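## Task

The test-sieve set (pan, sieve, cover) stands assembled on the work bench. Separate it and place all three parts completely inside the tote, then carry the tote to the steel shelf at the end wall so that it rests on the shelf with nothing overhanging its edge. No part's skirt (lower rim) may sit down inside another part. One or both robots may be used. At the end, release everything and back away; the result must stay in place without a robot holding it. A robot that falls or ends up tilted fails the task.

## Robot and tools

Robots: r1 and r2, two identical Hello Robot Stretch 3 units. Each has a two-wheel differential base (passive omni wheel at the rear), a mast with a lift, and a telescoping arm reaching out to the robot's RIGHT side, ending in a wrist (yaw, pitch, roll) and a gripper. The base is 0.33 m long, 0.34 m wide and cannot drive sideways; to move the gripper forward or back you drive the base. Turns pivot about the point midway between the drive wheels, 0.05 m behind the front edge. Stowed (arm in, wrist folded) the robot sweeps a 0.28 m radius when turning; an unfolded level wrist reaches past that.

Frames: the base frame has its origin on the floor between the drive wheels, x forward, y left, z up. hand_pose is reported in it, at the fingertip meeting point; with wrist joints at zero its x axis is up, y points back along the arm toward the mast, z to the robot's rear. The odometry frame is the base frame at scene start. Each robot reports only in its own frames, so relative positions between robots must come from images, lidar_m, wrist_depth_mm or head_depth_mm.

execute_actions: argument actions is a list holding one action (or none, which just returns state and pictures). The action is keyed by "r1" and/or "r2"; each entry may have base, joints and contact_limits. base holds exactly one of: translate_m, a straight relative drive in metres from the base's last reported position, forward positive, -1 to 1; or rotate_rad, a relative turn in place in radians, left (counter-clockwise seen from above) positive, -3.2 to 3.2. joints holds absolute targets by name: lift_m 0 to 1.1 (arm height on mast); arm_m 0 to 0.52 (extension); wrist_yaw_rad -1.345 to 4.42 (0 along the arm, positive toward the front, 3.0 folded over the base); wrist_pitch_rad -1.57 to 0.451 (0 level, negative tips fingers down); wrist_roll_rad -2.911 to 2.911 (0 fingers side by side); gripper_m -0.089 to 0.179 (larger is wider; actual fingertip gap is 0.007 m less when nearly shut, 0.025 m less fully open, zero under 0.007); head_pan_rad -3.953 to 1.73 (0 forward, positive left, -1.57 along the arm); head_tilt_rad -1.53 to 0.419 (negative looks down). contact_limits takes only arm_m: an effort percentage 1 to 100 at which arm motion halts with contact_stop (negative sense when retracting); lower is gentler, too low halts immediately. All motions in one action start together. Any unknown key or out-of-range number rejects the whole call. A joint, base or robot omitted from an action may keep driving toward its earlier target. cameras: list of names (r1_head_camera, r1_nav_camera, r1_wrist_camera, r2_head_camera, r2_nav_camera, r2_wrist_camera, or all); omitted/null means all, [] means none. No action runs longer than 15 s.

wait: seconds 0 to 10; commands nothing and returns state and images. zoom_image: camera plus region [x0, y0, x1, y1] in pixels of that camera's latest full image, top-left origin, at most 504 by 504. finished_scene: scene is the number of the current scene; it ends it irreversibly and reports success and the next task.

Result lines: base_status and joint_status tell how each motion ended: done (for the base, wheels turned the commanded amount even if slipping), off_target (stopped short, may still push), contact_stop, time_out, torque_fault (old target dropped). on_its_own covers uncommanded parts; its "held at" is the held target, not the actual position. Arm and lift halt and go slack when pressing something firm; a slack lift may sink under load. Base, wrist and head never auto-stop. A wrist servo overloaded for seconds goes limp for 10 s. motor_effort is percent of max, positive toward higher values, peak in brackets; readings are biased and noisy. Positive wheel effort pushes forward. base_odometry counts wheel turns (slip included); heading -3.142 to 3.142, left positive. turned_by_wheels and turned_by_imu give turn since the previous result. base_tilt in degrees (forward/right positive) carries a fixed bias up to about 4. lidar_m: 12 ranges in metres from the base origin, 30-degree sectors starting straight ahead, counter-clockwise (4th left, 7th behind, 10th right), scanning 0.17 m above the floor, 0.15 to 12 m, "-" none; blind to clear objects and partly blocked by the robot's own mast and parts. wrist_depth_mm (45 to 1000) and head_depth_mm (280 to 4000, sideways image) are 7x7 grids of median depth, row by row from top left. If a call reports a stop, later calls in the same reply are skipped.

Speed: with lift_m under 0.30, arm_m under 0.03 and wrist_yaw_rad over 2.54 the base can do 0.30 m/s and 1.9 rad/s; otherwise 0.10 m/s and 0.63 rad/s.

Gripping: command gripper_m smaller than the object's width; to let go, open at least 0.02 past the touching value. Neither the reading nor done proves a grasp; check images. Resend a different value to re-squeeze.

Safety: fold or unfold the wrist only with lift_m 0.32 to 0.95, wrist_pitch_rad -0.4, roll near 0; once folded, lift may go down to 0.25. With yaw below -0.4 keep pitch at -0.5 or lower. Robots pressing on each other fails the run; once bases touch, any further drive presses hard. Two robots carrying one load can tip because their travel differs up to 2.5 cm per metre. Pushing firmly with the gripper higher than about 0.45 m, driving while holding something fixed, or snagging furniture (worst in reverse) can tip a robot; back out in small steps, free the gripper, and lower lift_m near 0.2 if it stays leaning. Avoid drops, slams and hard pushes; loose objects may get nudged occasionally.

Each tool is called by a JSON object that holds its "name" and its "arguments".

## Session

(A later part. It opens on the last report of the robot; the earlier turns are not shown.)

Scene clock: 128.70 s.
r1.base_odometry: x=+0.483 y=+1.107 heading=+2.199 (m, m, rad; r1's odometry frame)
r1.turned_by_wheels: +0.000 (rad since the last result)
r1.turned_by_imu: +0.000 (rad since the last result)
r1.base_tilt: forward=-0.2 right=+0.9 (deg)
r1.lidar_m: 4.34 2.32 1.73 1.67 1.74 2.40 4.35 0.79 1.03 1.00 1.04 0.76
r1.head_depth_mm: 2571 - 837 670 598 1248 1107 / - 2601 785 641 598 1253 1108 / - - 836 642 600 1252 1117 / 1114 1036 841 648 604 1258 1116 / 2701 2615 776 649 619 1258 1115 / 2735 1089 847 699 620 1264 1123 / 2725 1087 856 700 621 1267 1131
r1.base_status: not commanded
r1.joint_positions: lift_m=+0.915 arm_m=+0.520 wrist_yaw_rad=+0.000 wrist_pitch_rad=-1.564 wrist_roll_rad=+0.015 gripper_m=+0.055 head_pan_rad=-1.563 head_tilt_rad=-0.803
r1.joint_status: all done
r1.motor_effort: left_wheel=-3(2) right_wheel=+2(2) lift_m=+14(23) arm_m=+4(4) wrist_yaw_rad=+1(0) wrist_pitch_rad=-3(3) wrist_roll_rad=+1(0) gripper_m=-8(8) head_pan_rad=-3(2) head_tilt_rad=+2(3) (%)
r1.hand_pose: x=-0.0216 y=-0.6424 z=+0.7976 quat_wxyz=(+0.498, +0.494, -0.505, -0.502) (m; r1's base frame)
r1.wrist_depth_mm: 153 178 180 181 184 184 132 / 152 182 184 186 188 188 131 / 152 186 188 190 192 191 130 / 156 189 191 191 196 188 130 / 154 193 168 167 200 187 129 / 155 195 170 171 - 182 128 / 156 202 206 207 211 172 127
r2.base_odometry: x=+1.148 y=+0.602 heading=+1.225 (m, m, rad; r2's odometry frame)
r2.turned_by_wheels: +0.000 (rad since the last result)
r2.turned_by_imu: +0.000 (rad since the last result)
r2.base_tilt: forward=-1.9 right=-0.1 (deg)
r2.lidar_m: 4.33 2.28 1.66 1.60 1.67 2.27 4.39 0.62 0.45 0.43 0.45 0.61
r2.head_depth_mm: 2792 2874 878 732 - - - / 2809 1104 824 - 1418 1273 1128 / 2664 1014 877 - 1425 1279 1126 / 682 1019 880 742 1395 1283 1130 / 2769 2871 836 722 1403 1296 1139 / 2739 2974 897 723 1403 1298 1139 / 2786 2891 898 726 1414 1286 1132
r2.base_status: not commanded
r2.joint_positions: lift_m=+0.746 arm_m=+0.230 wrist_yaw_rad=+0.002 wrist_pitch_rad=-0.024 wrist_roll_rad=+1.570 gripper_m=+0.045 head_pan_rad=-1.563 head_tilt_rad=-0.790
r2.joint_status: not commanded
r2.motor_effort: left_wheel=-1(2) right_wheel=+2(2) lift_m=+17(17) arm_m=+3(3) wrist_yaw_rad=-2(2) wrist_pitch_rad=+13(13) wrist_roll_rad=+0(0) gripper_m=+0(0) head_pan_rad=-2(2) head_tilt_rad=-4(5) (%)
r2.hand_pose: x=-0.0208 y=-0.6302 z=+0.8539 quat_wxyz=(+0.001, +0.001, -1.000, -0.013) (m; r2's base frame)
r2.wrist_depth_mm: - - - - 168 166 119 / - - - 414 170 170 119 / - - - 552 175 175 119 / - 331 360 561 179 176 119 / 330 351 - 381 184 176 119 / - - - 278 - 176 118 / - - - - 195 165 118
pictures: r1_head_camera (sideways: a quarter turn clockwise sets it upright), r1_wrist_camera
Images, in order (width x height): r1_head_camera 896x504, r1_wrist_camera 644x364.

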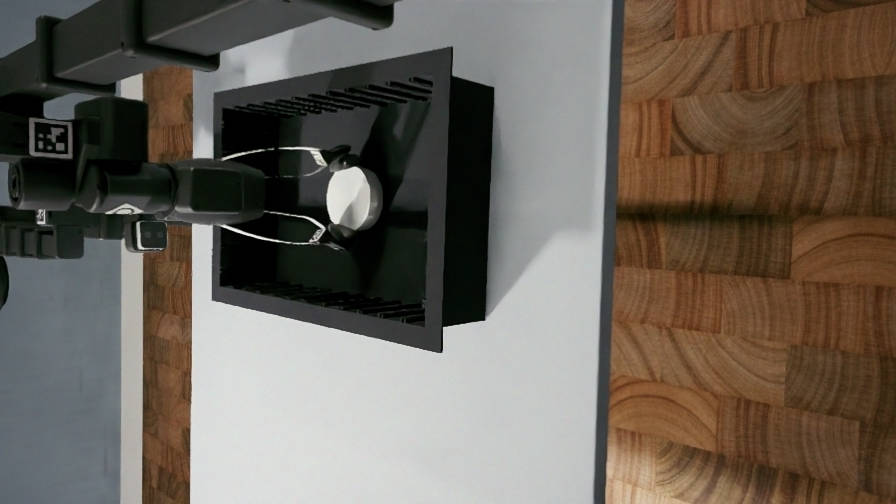

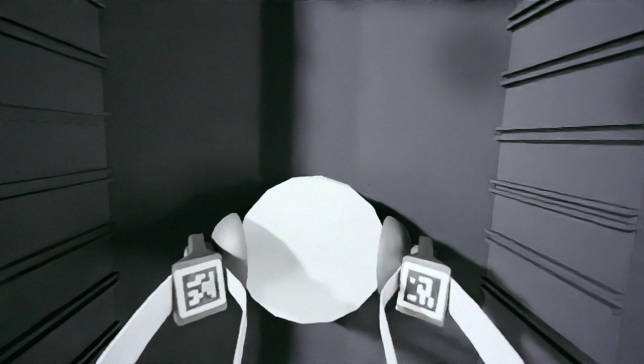

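{"name": "execute_actions", "arguments": {"actions": [{"r1":{"joints":{"lift_m":0.907}}}], "cameras": []}}

{"name": "execute_actions", "arguments": {"actions": [{"r1":{"joints":{"gripper_m":0.115}}}], "cameras": []}}

{"name": "execute_actions", "arguments": {"actions": [{"r1":{"joints":{"lift_m":1.0}}}], "cameras": ["r1_wrist_camera"]}}

{"name": "execute_actions", "arguments": {"actions": [{"r1":{"base":{"translate_m":0.53},"joints":{"arm_m":0.35,"gripper_m":0.135,"head_tilt_rad":-0.9}}}], "cameras": ["r1_wrist_camera"]}}

{"name": "execute_actions", "arguments": {"actions": [{"r1":{"joints":{"lift_m":0.93}}}], "cameras": ["r1_wrist_camera","r1_head_camera"]}}

Scene clock: 145.03 s.
r1.base_odometry: x=+0.483 y=+1.107 heading=+2.199 (m, m, rad; r1's odometry frame)
r1.turned_by_wheels: +0.000 (rad since the last result)
r1.turned_by_imu: +0.000 (rad since the last result)
r1.base_tilt: forward=-0.1 right=+1.0 (deg)
r1.lidar_m: 4.32 2.31 1.73 1.67 1.74 2.40 4.35 0.79 1.03 1.00 1.04 0.76
r1.head_depth_mm: 2589 - 836 669 598 1243 1109 / - 1026 787 639 600 1248 1107 / - - 836 644 600 1258 1112 / 1123 1036 838 643 604 1258 1117 / 2749 2616 777 648 617 1264 1123 / 2753 1091 850 697 620 1266 1118 / 2737 1091 853 703 620 1270 1119
r1.base_status: not commanded
r1.joint_positions: lift_m=+0.907 arm_m=+0.520 wrist_yaw_rad=+0.000 wrist_pitch_rad=-1.564 wrist_roll_rad=+0.015 gripper_m=+0.055 head_pan_rad=-1.563 head_tilt_rad=-0.803
r1.joint_status: all done
r1.motor_effort: left_wheel=-2(3) right_wheel=+2(1) lift_m=+14(14) arm_m=+4(4) wrist_yaw_rad=+0(0) wrist_pitch_rad=-2(3) wrist_roll_rad=+1(0) gripper_m=-8(8) head_pan_rad=-2(2) head_tilt_rad=+2(2) (%)
r1.hand_pose: x=-0.0216 y=-0.6424 z=+0.7896 quat_wxyz=(+0.498, +0.494, -0.505, -0.502) (m; r1's base frame)
r1.wrist_depth_mm: 153 170 173 175 176 177 131 / 152 174 176 178 180 180 131 / 152 177 180 182 184 184 130 / 156 181 183 183 189 188 129 / 154 186 168 168 192 188 129 / 155 188 170 170 - 181 128 / 155 194 197 199 202 172 128
r2.base_odometry: x=+1.148 y=+0.602 heading=+1.225 (m, m, rad; r2's odometry frame)
r2.turned_by_wheels: +0.000 (rad since the last result)
r2.turned_by_imu: +0.001 (rad since the last result)
r2.base_tilt: forward=-1.9 right=-0.1 (deg)
r2.lidar_m: 4.33 2.28 1.66 1.60 1.66 2.27 4.39 0.62 0.45 0.43 0.45 0.61
r2.head_depth_mm: 2762 2793 879 729 - - - / 2758 1103 825 - 1425 1281 1130 / 2693 1014 882 - 1414 1284 1127 / 684 1020 883 744 1398 1285 1123 / 2794 2891 836 721 1400 1283 1135 / 2812 2844 892 723 1411 1289 1135 / 2803 2931 895 727 1409 1295 1130
r2.base_status: not commanded
r2.joint_positions: lift_m=+0.746 arm_m=+0.230 wrist_yaw_rad=+0.002 wrist_pitch_rad=-0.024 wrist_roll_rad=+1.570 gripper_m=+0.045 head_pan_rad=-1.563 head_tilt_rad=-0.790
r2.joint_status: not commanded
r2.motor_effort: left_wheel=-2(2) right_wheel=+2(2) lift_m=+16(17) arm_m=+3(3) wrist_yaw_rad=-2(1) wrist_pitch_rad=+14(13) wrist_roll_rad=+0(0) gripper_m=-1(0) head_pan_rad=-2(2) head_tilt_rad=-4(4) (%)
r2.hand_pose: x=-0.0208 y=-0.6302 z=+0.8539 quat_wxyz=(+0.001, +0.001, -1.000, -0.013) (m; r2's base frame)
r2.wrist_depth_mm: - - - - 167 167 119 / - - - 421 171 170 119 / - - - 551 174 176 120 / - 348 360 573 179 176 119 / 330 337 - 380 184 175 118 / - - - 276 - 176 118 / - - - - 194 165 118
pictures: none
No camera images: the call's "cameras" was empty. Leave "cameras" out to get every camera's image.

Scene clock: 146.13 s.
r1.base_odometry: x=+0.483 y=+1.107 heading=+2.199 (m, m, rad; r1's odometry frame)
r1.turned_by_wheels: +0.000 (rad since the last result)
r1.turned_by_imu: +0.000 (rad since the last result)
r1.base_tilt: forward=-0.1 right=+1.0 (deg)
r1.lidar_m: 4.32 2.32 1.73 1.67 1.75 2.41 4.36 0.79 1.04 1.00 1.04 0.76
r1.head_depth_mm: 2573 - 838 672 598 1256 1107 / - 1021 771 640 599 1252 1106 / - - 838 643 601 1253 1113 / 1118 1034 842 646 603 1253 1119 / 2740 2640 776 650 619 1260 1117 / 2714 1086 852 699 620 1270 1121 / 2754 1094 854 701 622 1263 1128
r1.base_status: not commanded
r1.joint_positions: lift_m=+0.907 arm_m=+0.520 wrist_yaw_rad=+0.000 wrist_pitch_rad=-1.564 wrist_roll_rad=+0.015 gripper_m=+0.115 head_pan_rad=-1.563 head_tilt_rad=-0.803
r1.joint_status: all done
r1.motor_effort: left_wheel=-2(2) right_wheel=+1(1) lift_m=+14(14) arm_m=+4(4) wrist_yaw_rad=+0(0) wrist_pitch_rad=-3(3) wrist_roll_rad=+1(1) gripper_m=+0(82) head_pan_rad=-3(3) head_tilt_rad=+2(3) (%)
r1.hand_pose: x=-0.0216 y=-0.6424 z=+0.7896 quat_wxyz=(+0.498, +0.494, -0.505, -0.502) (m; r1's base frame)
r1.wrist_depth_mm: 153 170 173 175 176 178 131 / 152 173 176 178 180 181 131 / 152 177 180 184 184 184 130 / 156 182 182 184 188 189 130 / 154 185 185 167 192 188 129 / 155 - 190 171 196 166 128 / 149 195 197 199 202 196 128
r2.base_odometry: x=+1.148 y=+0.602 heading=+1.225 (m, m, rad; r2's odometry frame)
r2.turned_by_wheels: +0.000 (rad since the last result)
r2.turned_by_imu: +0.000 (rad since the last result)
r2.base_tilt: forward=-1.9 right=-0.1 (deg)
r2.lidar_m: 4.32 2.28 1.66 1.60 1.66 2.27 4.37 0.62 0.45 0.43 0.45 0.61
r2.head_depth_mm: 2774 2786 880 732 - - - / 2795 1105 823 - 1421 1272 1123 / 2678 1018 881 - 1433 1283 1133 / 682 1022 881 739 1408 1285 1140 / 2780 2921 837 720 1400 1296 1136 / 2825 2878 895 726 1409 1302 1130 / 2829 2901 897 727 1412 1297 1129
r2.base_status: not commanded
r2.joint_positions: lift_m=+0.746 arm_m=+0.230 wrist_yaw_rad=+0.002 wrist_pitch_rad=-0.024 wrist_roll_rad=+1.570 gripper_m=+0.045 head_pan_rad=-1.563 head_tilt_rad=-0.790
r2.joint_status: not commanded
r2.motor_effort: left_wheel=-2(1) right_wheel=+2(2) lift_m=+17(17) arm_m=+2(3) wrist_yaw_rad=-2(2) wrist_pitch_rad=+14(14) wrist_roll_rad=+1(0) gripper_m=+0(0) head_pan_rad=-3(3) head_tilt_rad=-4(4) (%)
r2.hand_pose: x=-0.0208 y=-0.6302 z=+0.8539 quat_wxyz=(+0.001, +0.001, -1.000, -0.013) (m; r2's base frame)
r2.wrist_depth_mm: - - - - 167 166 119 / - - - 416 172 170 119 / - - - 561 176 174 119 / - 346 360 581 179 177 119 / 331 342 - 383 183 177 119 / - - - 279 - 175 119 / - - - - 194 165 119
pictures: none
No camera images: the call's "cameras" was empty. Leave "cameras" out to get every camera's image.

Scene clock: 147.80 s.
r1.base_odometry: x=+0.483 y=+1.107 heading=+2.199 (m, m, rad; r1's odometry frame)
r1.turned_by_wheels: +0.000 (rad since the last result)
r1.turned_by_imu: +0.000 (rad since the last result)
r1.base_tilt: forward=-0.2 right=+1.0 (deg)
r1.lidar_m: 4.34 2.32 1.73 1.67 1.74 2.41 4.35 0.79 1.03 1.00 1.04 0.76
r1.head_depth_mm: 2681 2563 832 672 599 1245 1108 / 2722 2631 769 643 598 1252 1109 / - 863 838 643 601 1255 1115 / 1123 1033 841 646 603 1257 1118 / 2748 2610 775 648 617 1257 1122 / 2693 1087 849 701 620 1262 1118 / 2734 1087 855 702 620 1264 1120
r1.base_status: not commanded
r1.joint_positions: lift_m=+1.000 arm_m=+0.520 wrist_yaw_rad=+0.000 wrist_pitch_rad=-1.564 wrist_roll_rad=+0.015 gripper_m=+0.115 head_pan_rad=-1.563 head_tilt_rad=-0.803
r1.joint_status: all done
r1.motor_effort: left_wheel=-2(3) right_wheel=+1(2) lift_m=+24(28) arm_m=+3(4) wrist_yaw_rad=+0(1) wrist_pitch_rad=-3(3) wrist_roll_rad=+1(1) gripper_m=+0(0) head_pan_rad=-3(3) head_tilt_rad=+3(2) (%)
r1.hand_pose: x=-0.0216 y=-0.6424 z=+0.8820 quat_wxyz=(+0.498, +0.494, -0.505, -0.502) (m; r1's base frame)
r1.wrist_depth_mm: 176 215 258 261 264 193 274 / 258 217 266 269 270 199 278 / 264 220 271 273 277 205 286 / 270 222 276 260 282 218 294 / 275 208 285 264 288 215 298 / 283 - 288 292 294 303 309 / 290 241 297 300 302 213 314
r2.base_odometry: x=+1.148 y=+0.602 heading=+1.225 (m, m, rad; r2's odometry frame)
r2.turned_by_wheels: +0.000 (rad since the last result)
r2.turned_by_imu: +0.000 (rad since the last result)
r2.base_tilt: forward=-1.9 right=-0.1 (deg)
r2.lidar_m: 4.31 2.28 1.67 1.60 1.66 2.27 4.38 0.62 0.45 0.43 0.45 0.61
r2.head_depth_mm: 2745 2858 878 728 - - - / 2807 1100 827 - 1417 1281 1125 / 2634 1025 876 - 1422 1280 1128 / 1481 1026 883 745 1387 1291 1133 / 2774 2894 839 722 1400 1285 1129 / 2818 2879 897 724 1421 1295 1129 / 2802 2947 900 728 1408 1293 1134
r2.base_status: not commanded
r2.joint_positions: lift_m=+0.746 arm_m=+0.230 wrist_yaw_rad=+0.002 wrist_pitch_rad=-0.024 wrist_roll_rad=+1.570 gripper_m=+0.045 head_pan_rad=-1.563 head_tilt_rad=-0.790
r2.joint_status: not commanded
r2.motor_effort: left_wheel=-2(1) right_wheel=+3(2) lift_m=+17(17) arm_m=+3(3) wrist_yaw_rad=-1(1) wrist_pitch_rad=+14(13) wrist_roll_rad=+0(0) gripper_m=+0(1) head_pan_rad=-3(2) head_tilt_rad=-4(4) (%)
r2.hand_pose: x=-0.0208 y=-0.6302 z=+0.8539 quat_wxyz=(+0.001, +0.001, -1.000, -0.013) (m; r2's base frame)
r2.wrist_depth_mm: - - - - 167 166 119 / - - - 420 172 170 119 / - - - 356 175 174 119 / 328 356 - 562 180 177 119 / 343 - - 395 184 176 119 / - - - 279 - 175 119 / - - - - 195 164 119
pictures: r1_wrist_camera
Images, in order (width x height): r1_wrist_camera 644x364.

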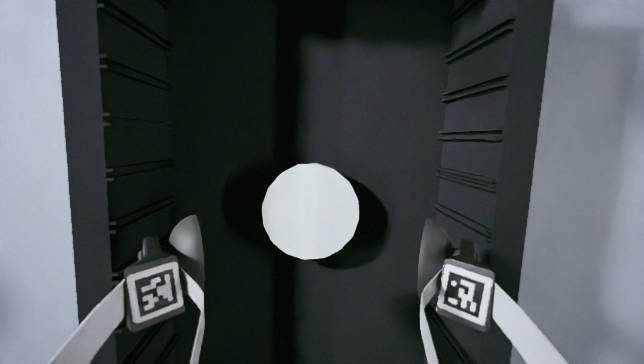

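Scene clock: 154.07 s.
r1.base_odometry: x=+0.172 y=+1.536 heading=+2.199 (m, m, rad; r1's odometry frame)
r1.turned_by_wheels: +0.000 (rad since the last result)
r1.turned_by_imu: +0.000 (rad since the last result)
r1.base_tilt: forward=-0.1 right=+0.9 (deg)
r1.lidar_m: 3.80 2.34 1.70 1.67 1.73 2.40 4.89 1.28 1.04 1.01 0.39 3.94
r1.head_depth_mm: 2675 904 746 637 1323 1218 1089 / 2718 907 747 640 1323 1216 1113 / - 848 753 628 1329 1218 1128 / 2682 902 755 641 1325 1220 1116 / 2673 924 761 647 815 1187 1102 / 2705 2258 1755 646 1311 1234 1103 / 2742 2300 1880 1596 1392 1225 1105
r1.base_status: done
r1.joint_positions: lift_m=+1.000 arm_m=+0.350 wrist_yaw_rad=+0.000 wrist_pitch_rad=-1.564 wrist_roll_rad=+0.015 gripper_m=+0.135 head_pan_rad=-1.563 head_tilt_rad=-0.889
r1.joint_status: all done
r1.motor_effort: left_wheel=-3(4) right_wheel=+1(6) lift_m=+24(24) arm_m=-2(3) wrist_yaw_rad=+0(0) wrist_pitch_rad=-3(3) wrist_roll_rad=+1(1) gripper_m=+0(74) head_pan_rad=-4(3) head_tilt_rad=-8(19) (%)
r1.hand_pose: x=-0.0216 y=-0.4729 z=+0.8820 quat_wxyz=(+0.498, +0.494, -0.505, -0.502) (m; r1's base frame)
r1.wrist_depth_mm: 257 259 262 265 269 270 273 / 263 264 267 268 275 278 283 / 268 271 271 277 280 283 285 / 275 276 278 248 286 290 293 / 280 283 283 253 291 296 297 / - - 291 298 298 302 308 / - 295 299 302 306 312 316
r2.base_odometry: x=+1.148 y=+0.602 heading=+1.225 (m, m, rad; r2's odometry frame)
r2.turned_by_wheels: +0.000 (rad since the last result)
r2.turned_by_imu: +0.001 (rad since the last result)
r2.base_tilt: forward=-2.0 right=-0.2 (deg)
r2.lidar_m: 4.34 2.28 1.66 1.60 1.66 2.27 4.39 0.62 0.45 0.43 0.45 0.61
r2.head_depth_mm: 2742 1524 875 730 - - - / 2742 1097 824 - 1421 1287 1131 / 2784 1023 882 - 1426 1292 1123 / 2763 1029 885 737 1395 1287 1130 / 2797 2861 835 722 1401 1287 1124 / 2842 2880 895 722 1404 1300 1138 / 2800 2883 899 727 1414 1305 1135
r2.base_status: not commanded
r2.joint_positions: lift_m=+0.746 arm_m=+0.230 wrist_yaw_rad=+0.002 wrist_pitch_rad=-0.024 wrist_roll_rad=+1.570 gripper_m=+0.045 head_pan_rad=-1.563 head_tilt_rad=-0.790
r2.joint_status: not commanded
r2.motor_effort: left_wheel=-2(2) right_wheel=+2(2) lift_m=+17(17) arm_m=+3(2) wrist_yaw_rad=-1(1) wrist_pitch_rad=+14(14) wrist_roll_rad=+0(0) gripper_m=+0(1) head_pan_rad=-3(3) head_tilt_rad=-4(5) (%)
r2.hand_pose: x=-0.0208 y=-0.6302 z=+0.8539 quat_wxyz=(+0.001, +0.001, -1.000, -0.013) (m; r2's base frame)
r2.wrist_depth_mm: - - - - 167 165 118 / - - - 411 171 171 119 / - - - 569 175 174 119 / - - - 563 179 177 119 / - - - 486 183 177 119 / - - - 280 - 176 119 / - - - - 195 165 118
pictures: r1_wrist_camera
Images, in order (width x height): r1_wrist_camera 644x364.

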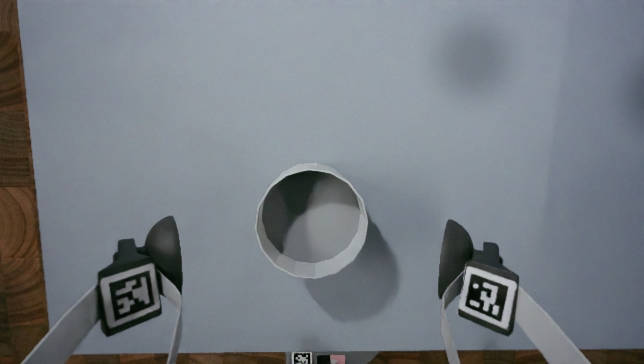

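Scene clock: 155.53 s.
r1.base_odometry: x=+0.172 y=+1.536 heading=+2.199 (m, m, rad; r1's odometry frame)
r1.turned_by_wheels: +0.000 (rad since the last result)
r1.turned_by_imu: +0.000 (rad since the last result)
r1.base_tilt: forward=-0.1 right=+1.0 (deg)
r1.lidar_m: 3.80 2.34 1.70 1.67 1.74 2.40 4.88 1.28 1.04 1.00 0.39 3.94
r1.head_depth_mm: - 877 747 637 1317 1208 1092 / - 884 751 639 1317 1210 1115 / - - 734 627 1325 1216 1130 / 2691 916 756 638 1329 1224 1117 / 2651 918 760 645 816 1185 1098 / 2702 2256 1760 646 1310 1222 1102 / 2725 2280 1878 1592 1382 1227 1105
r1.base_status: not commanded
r1.joint_positions: lift_m=+0.930 arm_m=+0.350 wrist_yaw_rad=+0.000 wrist_pitch_rad=-1.564 wrist_roll_rad=+0.015 gripper_m=+0.135 head_pan_rad=-1.563 head_tilt_rad=-0.889
r1.joint_status: all done
r1.motor_effort: left_wheel=-2(2) right_wheel=+1(1) lift_m=+14(23) arm_m=-2(2) wrist_yaw_rad=+1(0) wrist_pitch_rad=-3(3) wrist_roll_rad=+1(1) gripper_m=+1(0) head_pan_rad=-4(2) head_tilt_rad=-6(6) (%)
r1.hand_pose: x=-0.0216 y=-0.4729 z=+0.8126 quat_wxyz=(+0.498, +0.494, -0.505, -0.502) (m; r1's base frame)
r1.wrist_depth_mm: 193 194 197 200 202 204 207 / 196 198 201 204 207 209 212 / 201 203 205 208 211 213 215 / 204 206 208 187 215 217 220 / 209 210 212 182 219 223 226 / 213 - 216 186 224 228 231 / 218 222 224 227 229 235 235
r2.base_odometry: x=+1.148 y=+0.602 heading=+1.225 (m, m, rad; r2's odometry frame)
r2.turned_by_wheels: +0.000 (rad since the last result)
r2.turned_by_imu: +0.000 (rad since the last result)
r2.base_tilt: forward=-1.9 right=-0.1 (deg)
r2.lidar_m: 4.33 2.28 1.66 1.60 1.66 2.27 4.38 0.62 0.45 0.43 0.45 0.61
r2.head_depth_mm: 2781 1541 873 730 - - - / 2788 1098 826 - 1422 1280 1135 / 2798 1029 882 - 1436 1284 1129 / 2778 1030 886 738 1409 1289 1130 / 2806 2889 837 722 1405 1289 1134 / 2775 2848 895 723 1413 1294 1128 / 2785 2904 897 727 1406 1302 1135
r2.base_status: not commanded
r2.joint_positions: lift_m=+0.746 arm_m=+0.230 wrist_yaw_rad=+0.002 wrist_pitch_rad=-0.024 wrist_roll_rad=+1.570 gripper_m=+0.045 head_pan_rad=-1.563 head_tilt_rad=-0.790
r2.joint_status: not commanded
r2.motor_effort: left_wheel=-2(1) right_wheel=+2(3) lift_m=+17(17) arm_m=+3(3) wrist_yaw_rad=-1(2) wrist_pitch_rad=+13(13) wrist_roll_rad=+0(0) gripper_m=+0(1) head_pan_rad=-3(3) head_tilt_rad=-4(4) (%)
r2.hand_pose: x=-0.0208 y=-0.6302 z=+0.8539 quat_wxyz=(+0.001, +0.001, -1.000, -0.013) (m; r2's base frame)
r2.wrist_depth_mm: - - - - 167 166 119 / - - - 415 171 169 119 / - - - 564 176 175 119 / - - - 574 179 176 119 / - - - 489 183 176 119 / - - - 275 - 177 119 / - - - - 194 163 119
pictures: r1_head_camera (sideways: a quarter turn clockwise sets it upright), r1_wrist_camera
Images, in order (width x height): r1_head_camera 896x504, r1_wrist_camera 644x364.

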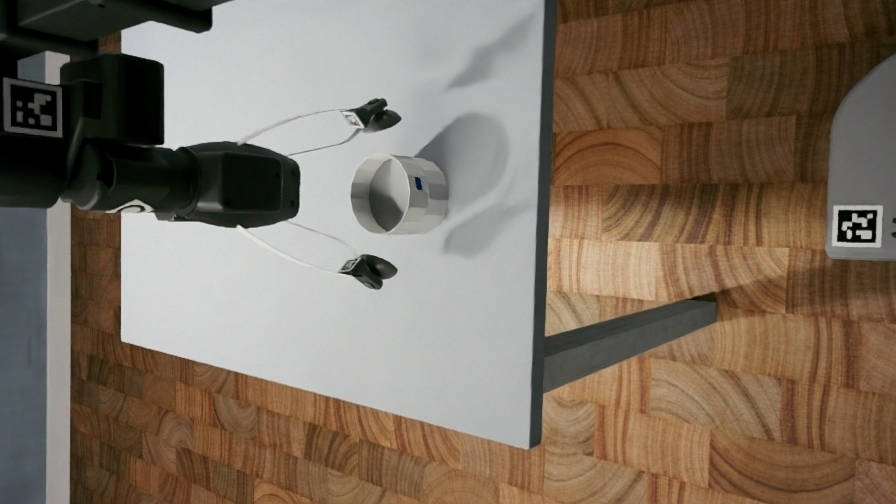

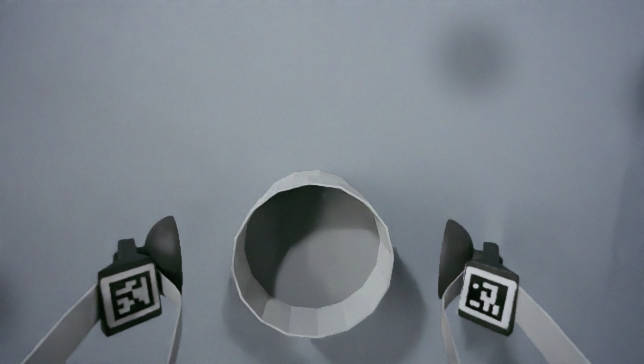

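{"name": "execute_actions", "arguments": {"actions": [{"r1":{"joints":{"gripper_m":0.05}}}], "cameras": []}}

{"name": "execute_actions", "arguments": {"actions": [{"r1":{"joints":{"lift_m":0.97}}}], "cameras": ["r1_head_camera"]}}

{"name": "execute_actions", "arguments": {"actions": [{"r1":{"base":{"translate_m":-0.53},"joints":{"lift_m":1.03,"arm_m":0.415}}}], "cameras": ["r1_head_camera","r1_wrist_camera"]}}

Scene clock: 162.27 s.
r1.base_odometry: x=+0.172 y=+1.536 heading=+2.199 (m, m, rad; r1's odometry frame)
r1.turned_by_wheels: +0.000 (rad since the last result)
r1.turned_by_imu: +0.000 (rad since the last result)
r1.base_tilt: forward=-0.2 right=+1.0 (deg)
r1.lidar_m: 3.80 2.34 1.71 1.67 1.74 2.40 4.86 1.28 1.04 1.01 0.39 3.96
r1.head_depth_mm: - 880 747 638 1319 1213 1090 / - 881 748 640 1314 1212 1116 / - - 735 624 1324 1221 1126 / 2704 919 755 637 1326 1217 1116 / 2688 920 758 645 815 1187 1102 / 2713 2278 1746 648 1318 1230 1102 / 2726 2263 1881 1598 1391 1234 1100
r1.base_status: not commanded
r1.joint_positions: lift_m=+0.930 arm_m=+0.350 wrist_yaw_rad=+0.000 wrist_pitch_rad=-1.564 wrist_roll_rad=+0.015 gripper_m=+0.051 head_pan_rad=-1.563 head_tilt_rad=-0.889
r1.joint_status: all done
r1.motor_effort: left_wheel=-3(3) right_wheel=+2(2) lift_m=+14(14) arm_m=-2(2) wrist_yaw_rad=+0(0) wrist_pitch_rad=-3(3) wrist_roll_rad=+1(1) gripper_m=-13(86) head_pan_rad=-2(4) head_tilt_rad=-7(6) (%)
r1.hand_pose: x=-0.0216 y=-0.4729 z=+0.8126 quat_wxyz=(+0.498, +0.494, -0.505, -0.502) (m; r1's base frame)
r1.wrist_depth_mm: 193 194 197 199 202 204 207 / 197 198 201 203 205 209 212 / 200 203 205 207 210 212 215 / 205 206 208 185 215 218 220 / 209 211 181 181 218 223 226 / 214 216 183 185 173 228 231 / 218 222 224 229 229 234 235
r2.base_odometry: x=+1.148 y=+0.602 heading=+1.225 (m, m, rad; r2's odometry frame)
r2.turned_by_wheels: +0.000 (rad since the last result)
r2.turned_by_imu: +0.001 (rad since the last result)
r2.base_tilt: forward=-1.9 right=-0.1 (deg)
r2.lidar_m: 4.34 2.28 1.67 1.61 1.67 2.28 4.38 0.62 0.45 0.43 0.45 0.61
r2.head_depth_mm: 2738 1521 874 731 - - - / 2810 1102 826 - 1422 1281 1119 / 2816 1024 881 - 1426 1290 1118 / 2813 1026 884 737 1397 1290 1137 / 2826 2852 835 722 1392 1282 1138 / 2766 2902 895 725 1403 1293 1134 / 2827 2903 896 727 1418 1287 1135
r2.base_status: not commanded
r2.joint_positions: lift_m=+0.746 arm_m=+0.230 wrist_yaw_rad=+0.002 wrist_pitch_rad=-0.024 wrist_roll_rad=+1.570 gripper_m=+0.045 head_pan_rad=-1.563 head_tilt_rad=-0.790
r2.joint_status: not commanded
r2.motor_effort: left_wheel=-2(1) right_wheel=+2(2) lift_m=+17(17) arm_m=+2(3) wrist_yaw_rad=-1(1) wrist_pitch_rad=+14(14) wrist_roll_rad=+0(0) gripper_m=-1(0) head_pan_rad=-3(2) head_tilt_rad=-4(4) (%)
r2.hand_pose: x=-0.0208 y=-0.6302 z=+0.8539 quat_wxyz=(+0.001, +0.001, -1.000, -0.013) (m; r2's base frame)
r2.wrist_depth_mm: - - - - 167 166 119 / - - - 416 171 170 119 / - - - 563 174 174 119 / - - - 561 178 177 119 / - - - 489 183 177 119 / - - - 280 - 176 119 / - - - - 196 165 119
pictures: none
No camera images: the call's "cameras" was empty. Leave "cameras" out to get every camera's image.

Scene clock: 163.43 s.
r1.base_odometry: x=+0.172 y=+1.536 heading=+2.199 (m, m, rad; r1's odometry frame)
r1.turned_by_wheels: +0.000 (rad since the last result)
r1.turned_by_imu: +0.000 (rad since the last result)
r1.base_tilt: forward=-0.2 right=+0.9 (deg)
r1.lidar_m: 3.81 2.34 1.70 1.67 1.73 2.39 4.87 1.28 1.04 1.01 0.39 3.94
r1.head_depth_mm: 2647 905 745 638 1322 1212 1095 / - 908 750 640 1315 1211 1116 / - - 753 621 1333 1216 1128 / 2660 918 765 643 1327 1223 1110 / 2675 915 758 645 818 1181 1095 / 2717 2264 1757 647 1314 1232 1100 / 2746 2258 1883 1595 1392 1236 1107
r1.base_status: not commanded
r1.joint_positions: lift_m=+0.970 arm_m=+0.350 wrist_yaw_rad=+0.000 wrist_pitch_rad=-1.564 wrist_roll_rad=+0.015 gripper_m=+0.051 head_pan_rad=-1.563 head_tilt_rad=-0.889
r1.joint_status: all done
r1.motor_effort: left_wheel=-3(3) right_wheel=+1(2) lift_m=+24(27) arm_m=-2(2) wrist_yaw_rad=+0(0) wrist_pitch_rad=-3(3) wrist_roll_rad=+1(1) gripper_m=-14(14) head_pan_rad=-2(3) head_tilt_rad=-7(7) (%)
r1.hand_pose: x=-0.0216 y=-0.4729 z=+0.8520 quat_wxyz=(+0.498, +0.494, -0.505, -0.502) (m; r1's base frame)
r1.wrist_depth_mm: 230 230 233 235 236 243 245 / 233 236 240 242 245 248 251 / 237 242 243 246 248 251 255 / 244 245 249 180 255 258 261 / 248 250 182 182 257 266 266 / 253 254 183 185 172 271 274 / 260 262 268 270 274 276 282
r2.base_odometry: x=+1.148 y=+0.602 heading=+1.225 (m, m, rad; r2's odometry frame)
r2.turned_by_wheels: +0.000 (rad since the last result)
r2.turned_by_imu: +0.000 (rad since the last result)
r2.base_tilt: forward=-1.9 right=-0.2 (deg)
r2.lidar_m: 4.31 2.29 1.66 1.60 1.66 2.27 4.38 0.62 0.45 0.43 0.45 0.61
r2.head_depth_mm: 2711 1514 878 728 - - - / 2794 1097 821 - 1416 1279 1129 / 2789 1026 880 - 1412 1284 1126 / 2750 1029 882 740 1398 1296 1130 / 2815 2861 839 718 1403 1287 1137 / 2783 2934 894 723 1405 1285 1132 / 2800 2916 902 726 1408 1299 1131
r2.base_status: not commanded
r2.joint_positions: lift_m=+0.746 arm_m=+0.230 wrist_yaw_rad=+0.002 wrist_pitch_rad=-0.024 wrist_roll_rad=+1.570 gripper_m=+0.045 head_pan_rad=-1.563 head_tilt_rad=-0.790
r2.joint_status: not commanded
r2.motor_effort: left_wheel=-3(1) right_wheel=+2(2) lift_m=+17(17) arm_m=+3(3) wrist_yaw_rad=-2(1) wrist_pitch_rad=+13(14) wrist_roll_rad=+0(0) gripper_m=+1(1) head_pan_rad=-2(3) head_tilt_rad=-4(4) (%)
r2.hand_pose: x=-0.0208 y=-0.6302 z=+0.8539 quat_wxyz=(+0.001, +0.001, -1.000, -0.013) (m; r2's base frame)
r2.wrist_depth_mm: - - - - 166 166 119 / - - - 415 171 171 118 / - - - 560 175 174 119 / - - - 566 179 177 119 / - - - 488 184 178 119 / - - - 279 - 176 119 / - - - - 196 165 119
pictures: r1_head_camera (sideways: a quarter turn clockwise sets it upright)
Images, in order (width x height): r1_head_camera 896x504.

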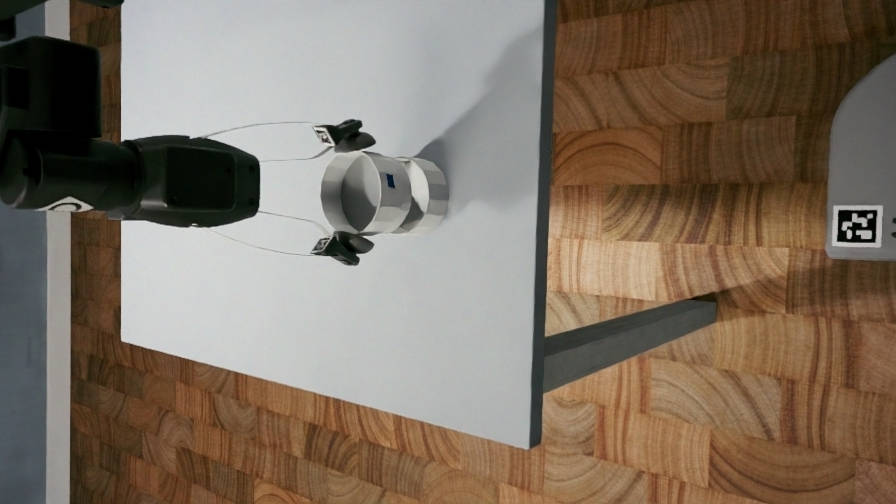

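Scene clock: 169.80 s.
r1.base_odometry: x=+0.483 y=+1.107 heading=+2.199 (m, m, rad; r1's odometry frame)
r1.turned_by_wheels: +0.000 (rad since the last result)
r1.turned_by_imu: +0.000 (rad since the last result)
r1.base_tilt: forward=-0.1 right=+0.9 (deg)
r1.lidar_m: 4.33 2.32 1.72 1.68 1.74 2.41 4.36 0.79 1.04 1.00 1.04 0.76
r1.head_depth_mm: 2622 904 732 638 1296 1207 1094 / 2635 808 708 622 1291 1215 1117 / - 827 605 627 1327 1218 1128 / 2616 855 734 629 1335 1224 1111 / 2679 891 685 633 1339 1224 1098 / 2716 922 763 649 1336 1229 1102 / 2705 927 764 650 1337 1228 1105
r1.base_status: done
r1.joint_positions: lift_m=+1.030 arm_m=+0.415 wrist_yaw_rad=+0.000 wrist_pitch_rad=-1.564 wrist_roll_rad=+0.015 gripper_m=+0.051 head_pan_rad=-1.563 head_tilt_rad=-0.889
r1.joint_status: all done
r1.motor_effort: left_wheel=-3(7) right_wheel=+3(3) lift_m=+25(27) arm_m=+4(5) wrist_yaw_rad=-1(0) wrist_pitch_rad=-3(2) wrist_roll_rad=+1(1) gripper_m=-15(14) head_pan_rad=-3(3) head_tilt_rad=-6(6) (%)
r1.hand_pose: x=-0.0216 y=-0.5374 z=+0.9120 quat_wxyz=(+0.498, +0.494, -0.505, -0.502) (m; r1's base frame)
r1.wrist_depth_mm: 284 221 285 289 292 236 304 / 288 222 294 276 299 235 308 / 298 223 302 303 306 311 318 / 300 228 307 180 311 320 324 / 307 245 181 182 249 328 334 / 316 229 183 185 172 334 340 / 321 235 234 239 244 340 347
r2.base_odometry: x=+1.148 y=+0.602 heading=+1.225 (m, m, rad; r2's odometry frame)
r2.turned_by_wheels: +0.000 (rad since the last result)
r2.turned_by_imu: +0.001 (rad since the last result)
r2.base_tilt: forward=-1.9 right=-0.1 (deg)
r2.lidar_m: 4.31 2.29 1.67 1.61 1.66 2.27 4.37 0.62 0.45 0.43 0.45 0.61
r2.head_depth_mm: 2782 2815 874 731 - - - / 2770 1101 822 - 1413 1274 1118 / 2788 1010 879 - 1415 1278 1132 / 2752 1019 882 740 1402 1292 1131 / 2798 2919 836 721 1412 1303 1134 / 2818 2904 896 725 1395 1288 1133 / 2785 2955 900 727 1413 1291 1137
r2.base_status: not commanded
r2.joint_positions: lift_m=+0.746 arm_m=+0.230 wrist_yaw_rad=+0.002 wrist_pitch_rad=-0.024 wrist_roll_rad=+1.570 gripper_m=+0.045 head_pan_rad=-1.563 head_tilt_rad=-0.790
r2.joint_status: not commanded
r2.motor_effort: left_wheel=-2(2) right_wheel=+3(2) lift_m=+17(17) arm_m=+3(3) wrist_yaw_rad=-1(1) wrist_pitch_rad=+14(14) wrist_roll_rad=+0(0) gripper_m=+0(0) head_pan_rad=-2(3) head_tilt_rad=-4(4) (%)
r2.hand_pose: x=-0.0208 y=-0.6302 z=+0.8539 quat_wxyz=(+0.001, +0.001, -1.000, -0.013) (m; r2's base frame)
r2.wrist_depth_mm: - - - - 167 166 119 / - - - 415 171 170 119 / - - - 557 175 174 119 / 443 456 - 447 179 177 119 / 452 - - 487 182 176 119 / - - - 276 - 176 118 / - - - - 193 164 119
pictures: r1_head_camera (sideways: a quarter turn clockwise sets it upright), r1_wrist_camera
Images, in order (width x height): r1_head_camera 896x504, r1_wrist_camera 644x364.

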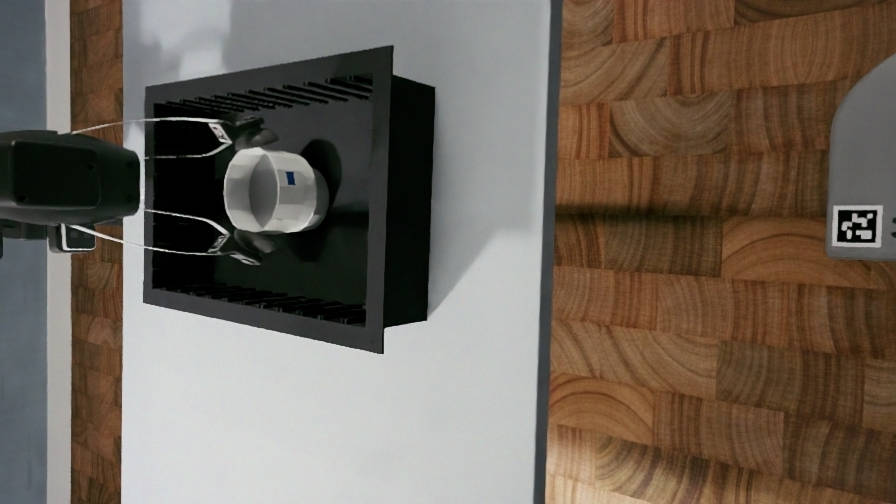

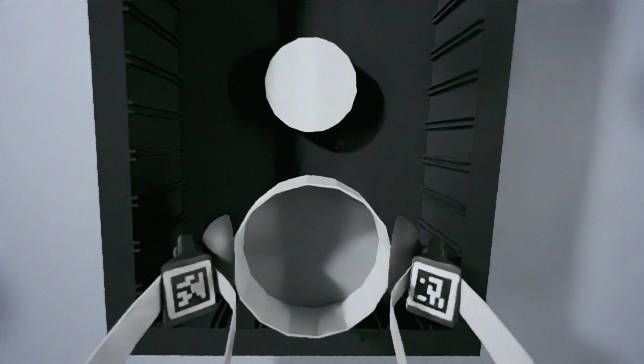

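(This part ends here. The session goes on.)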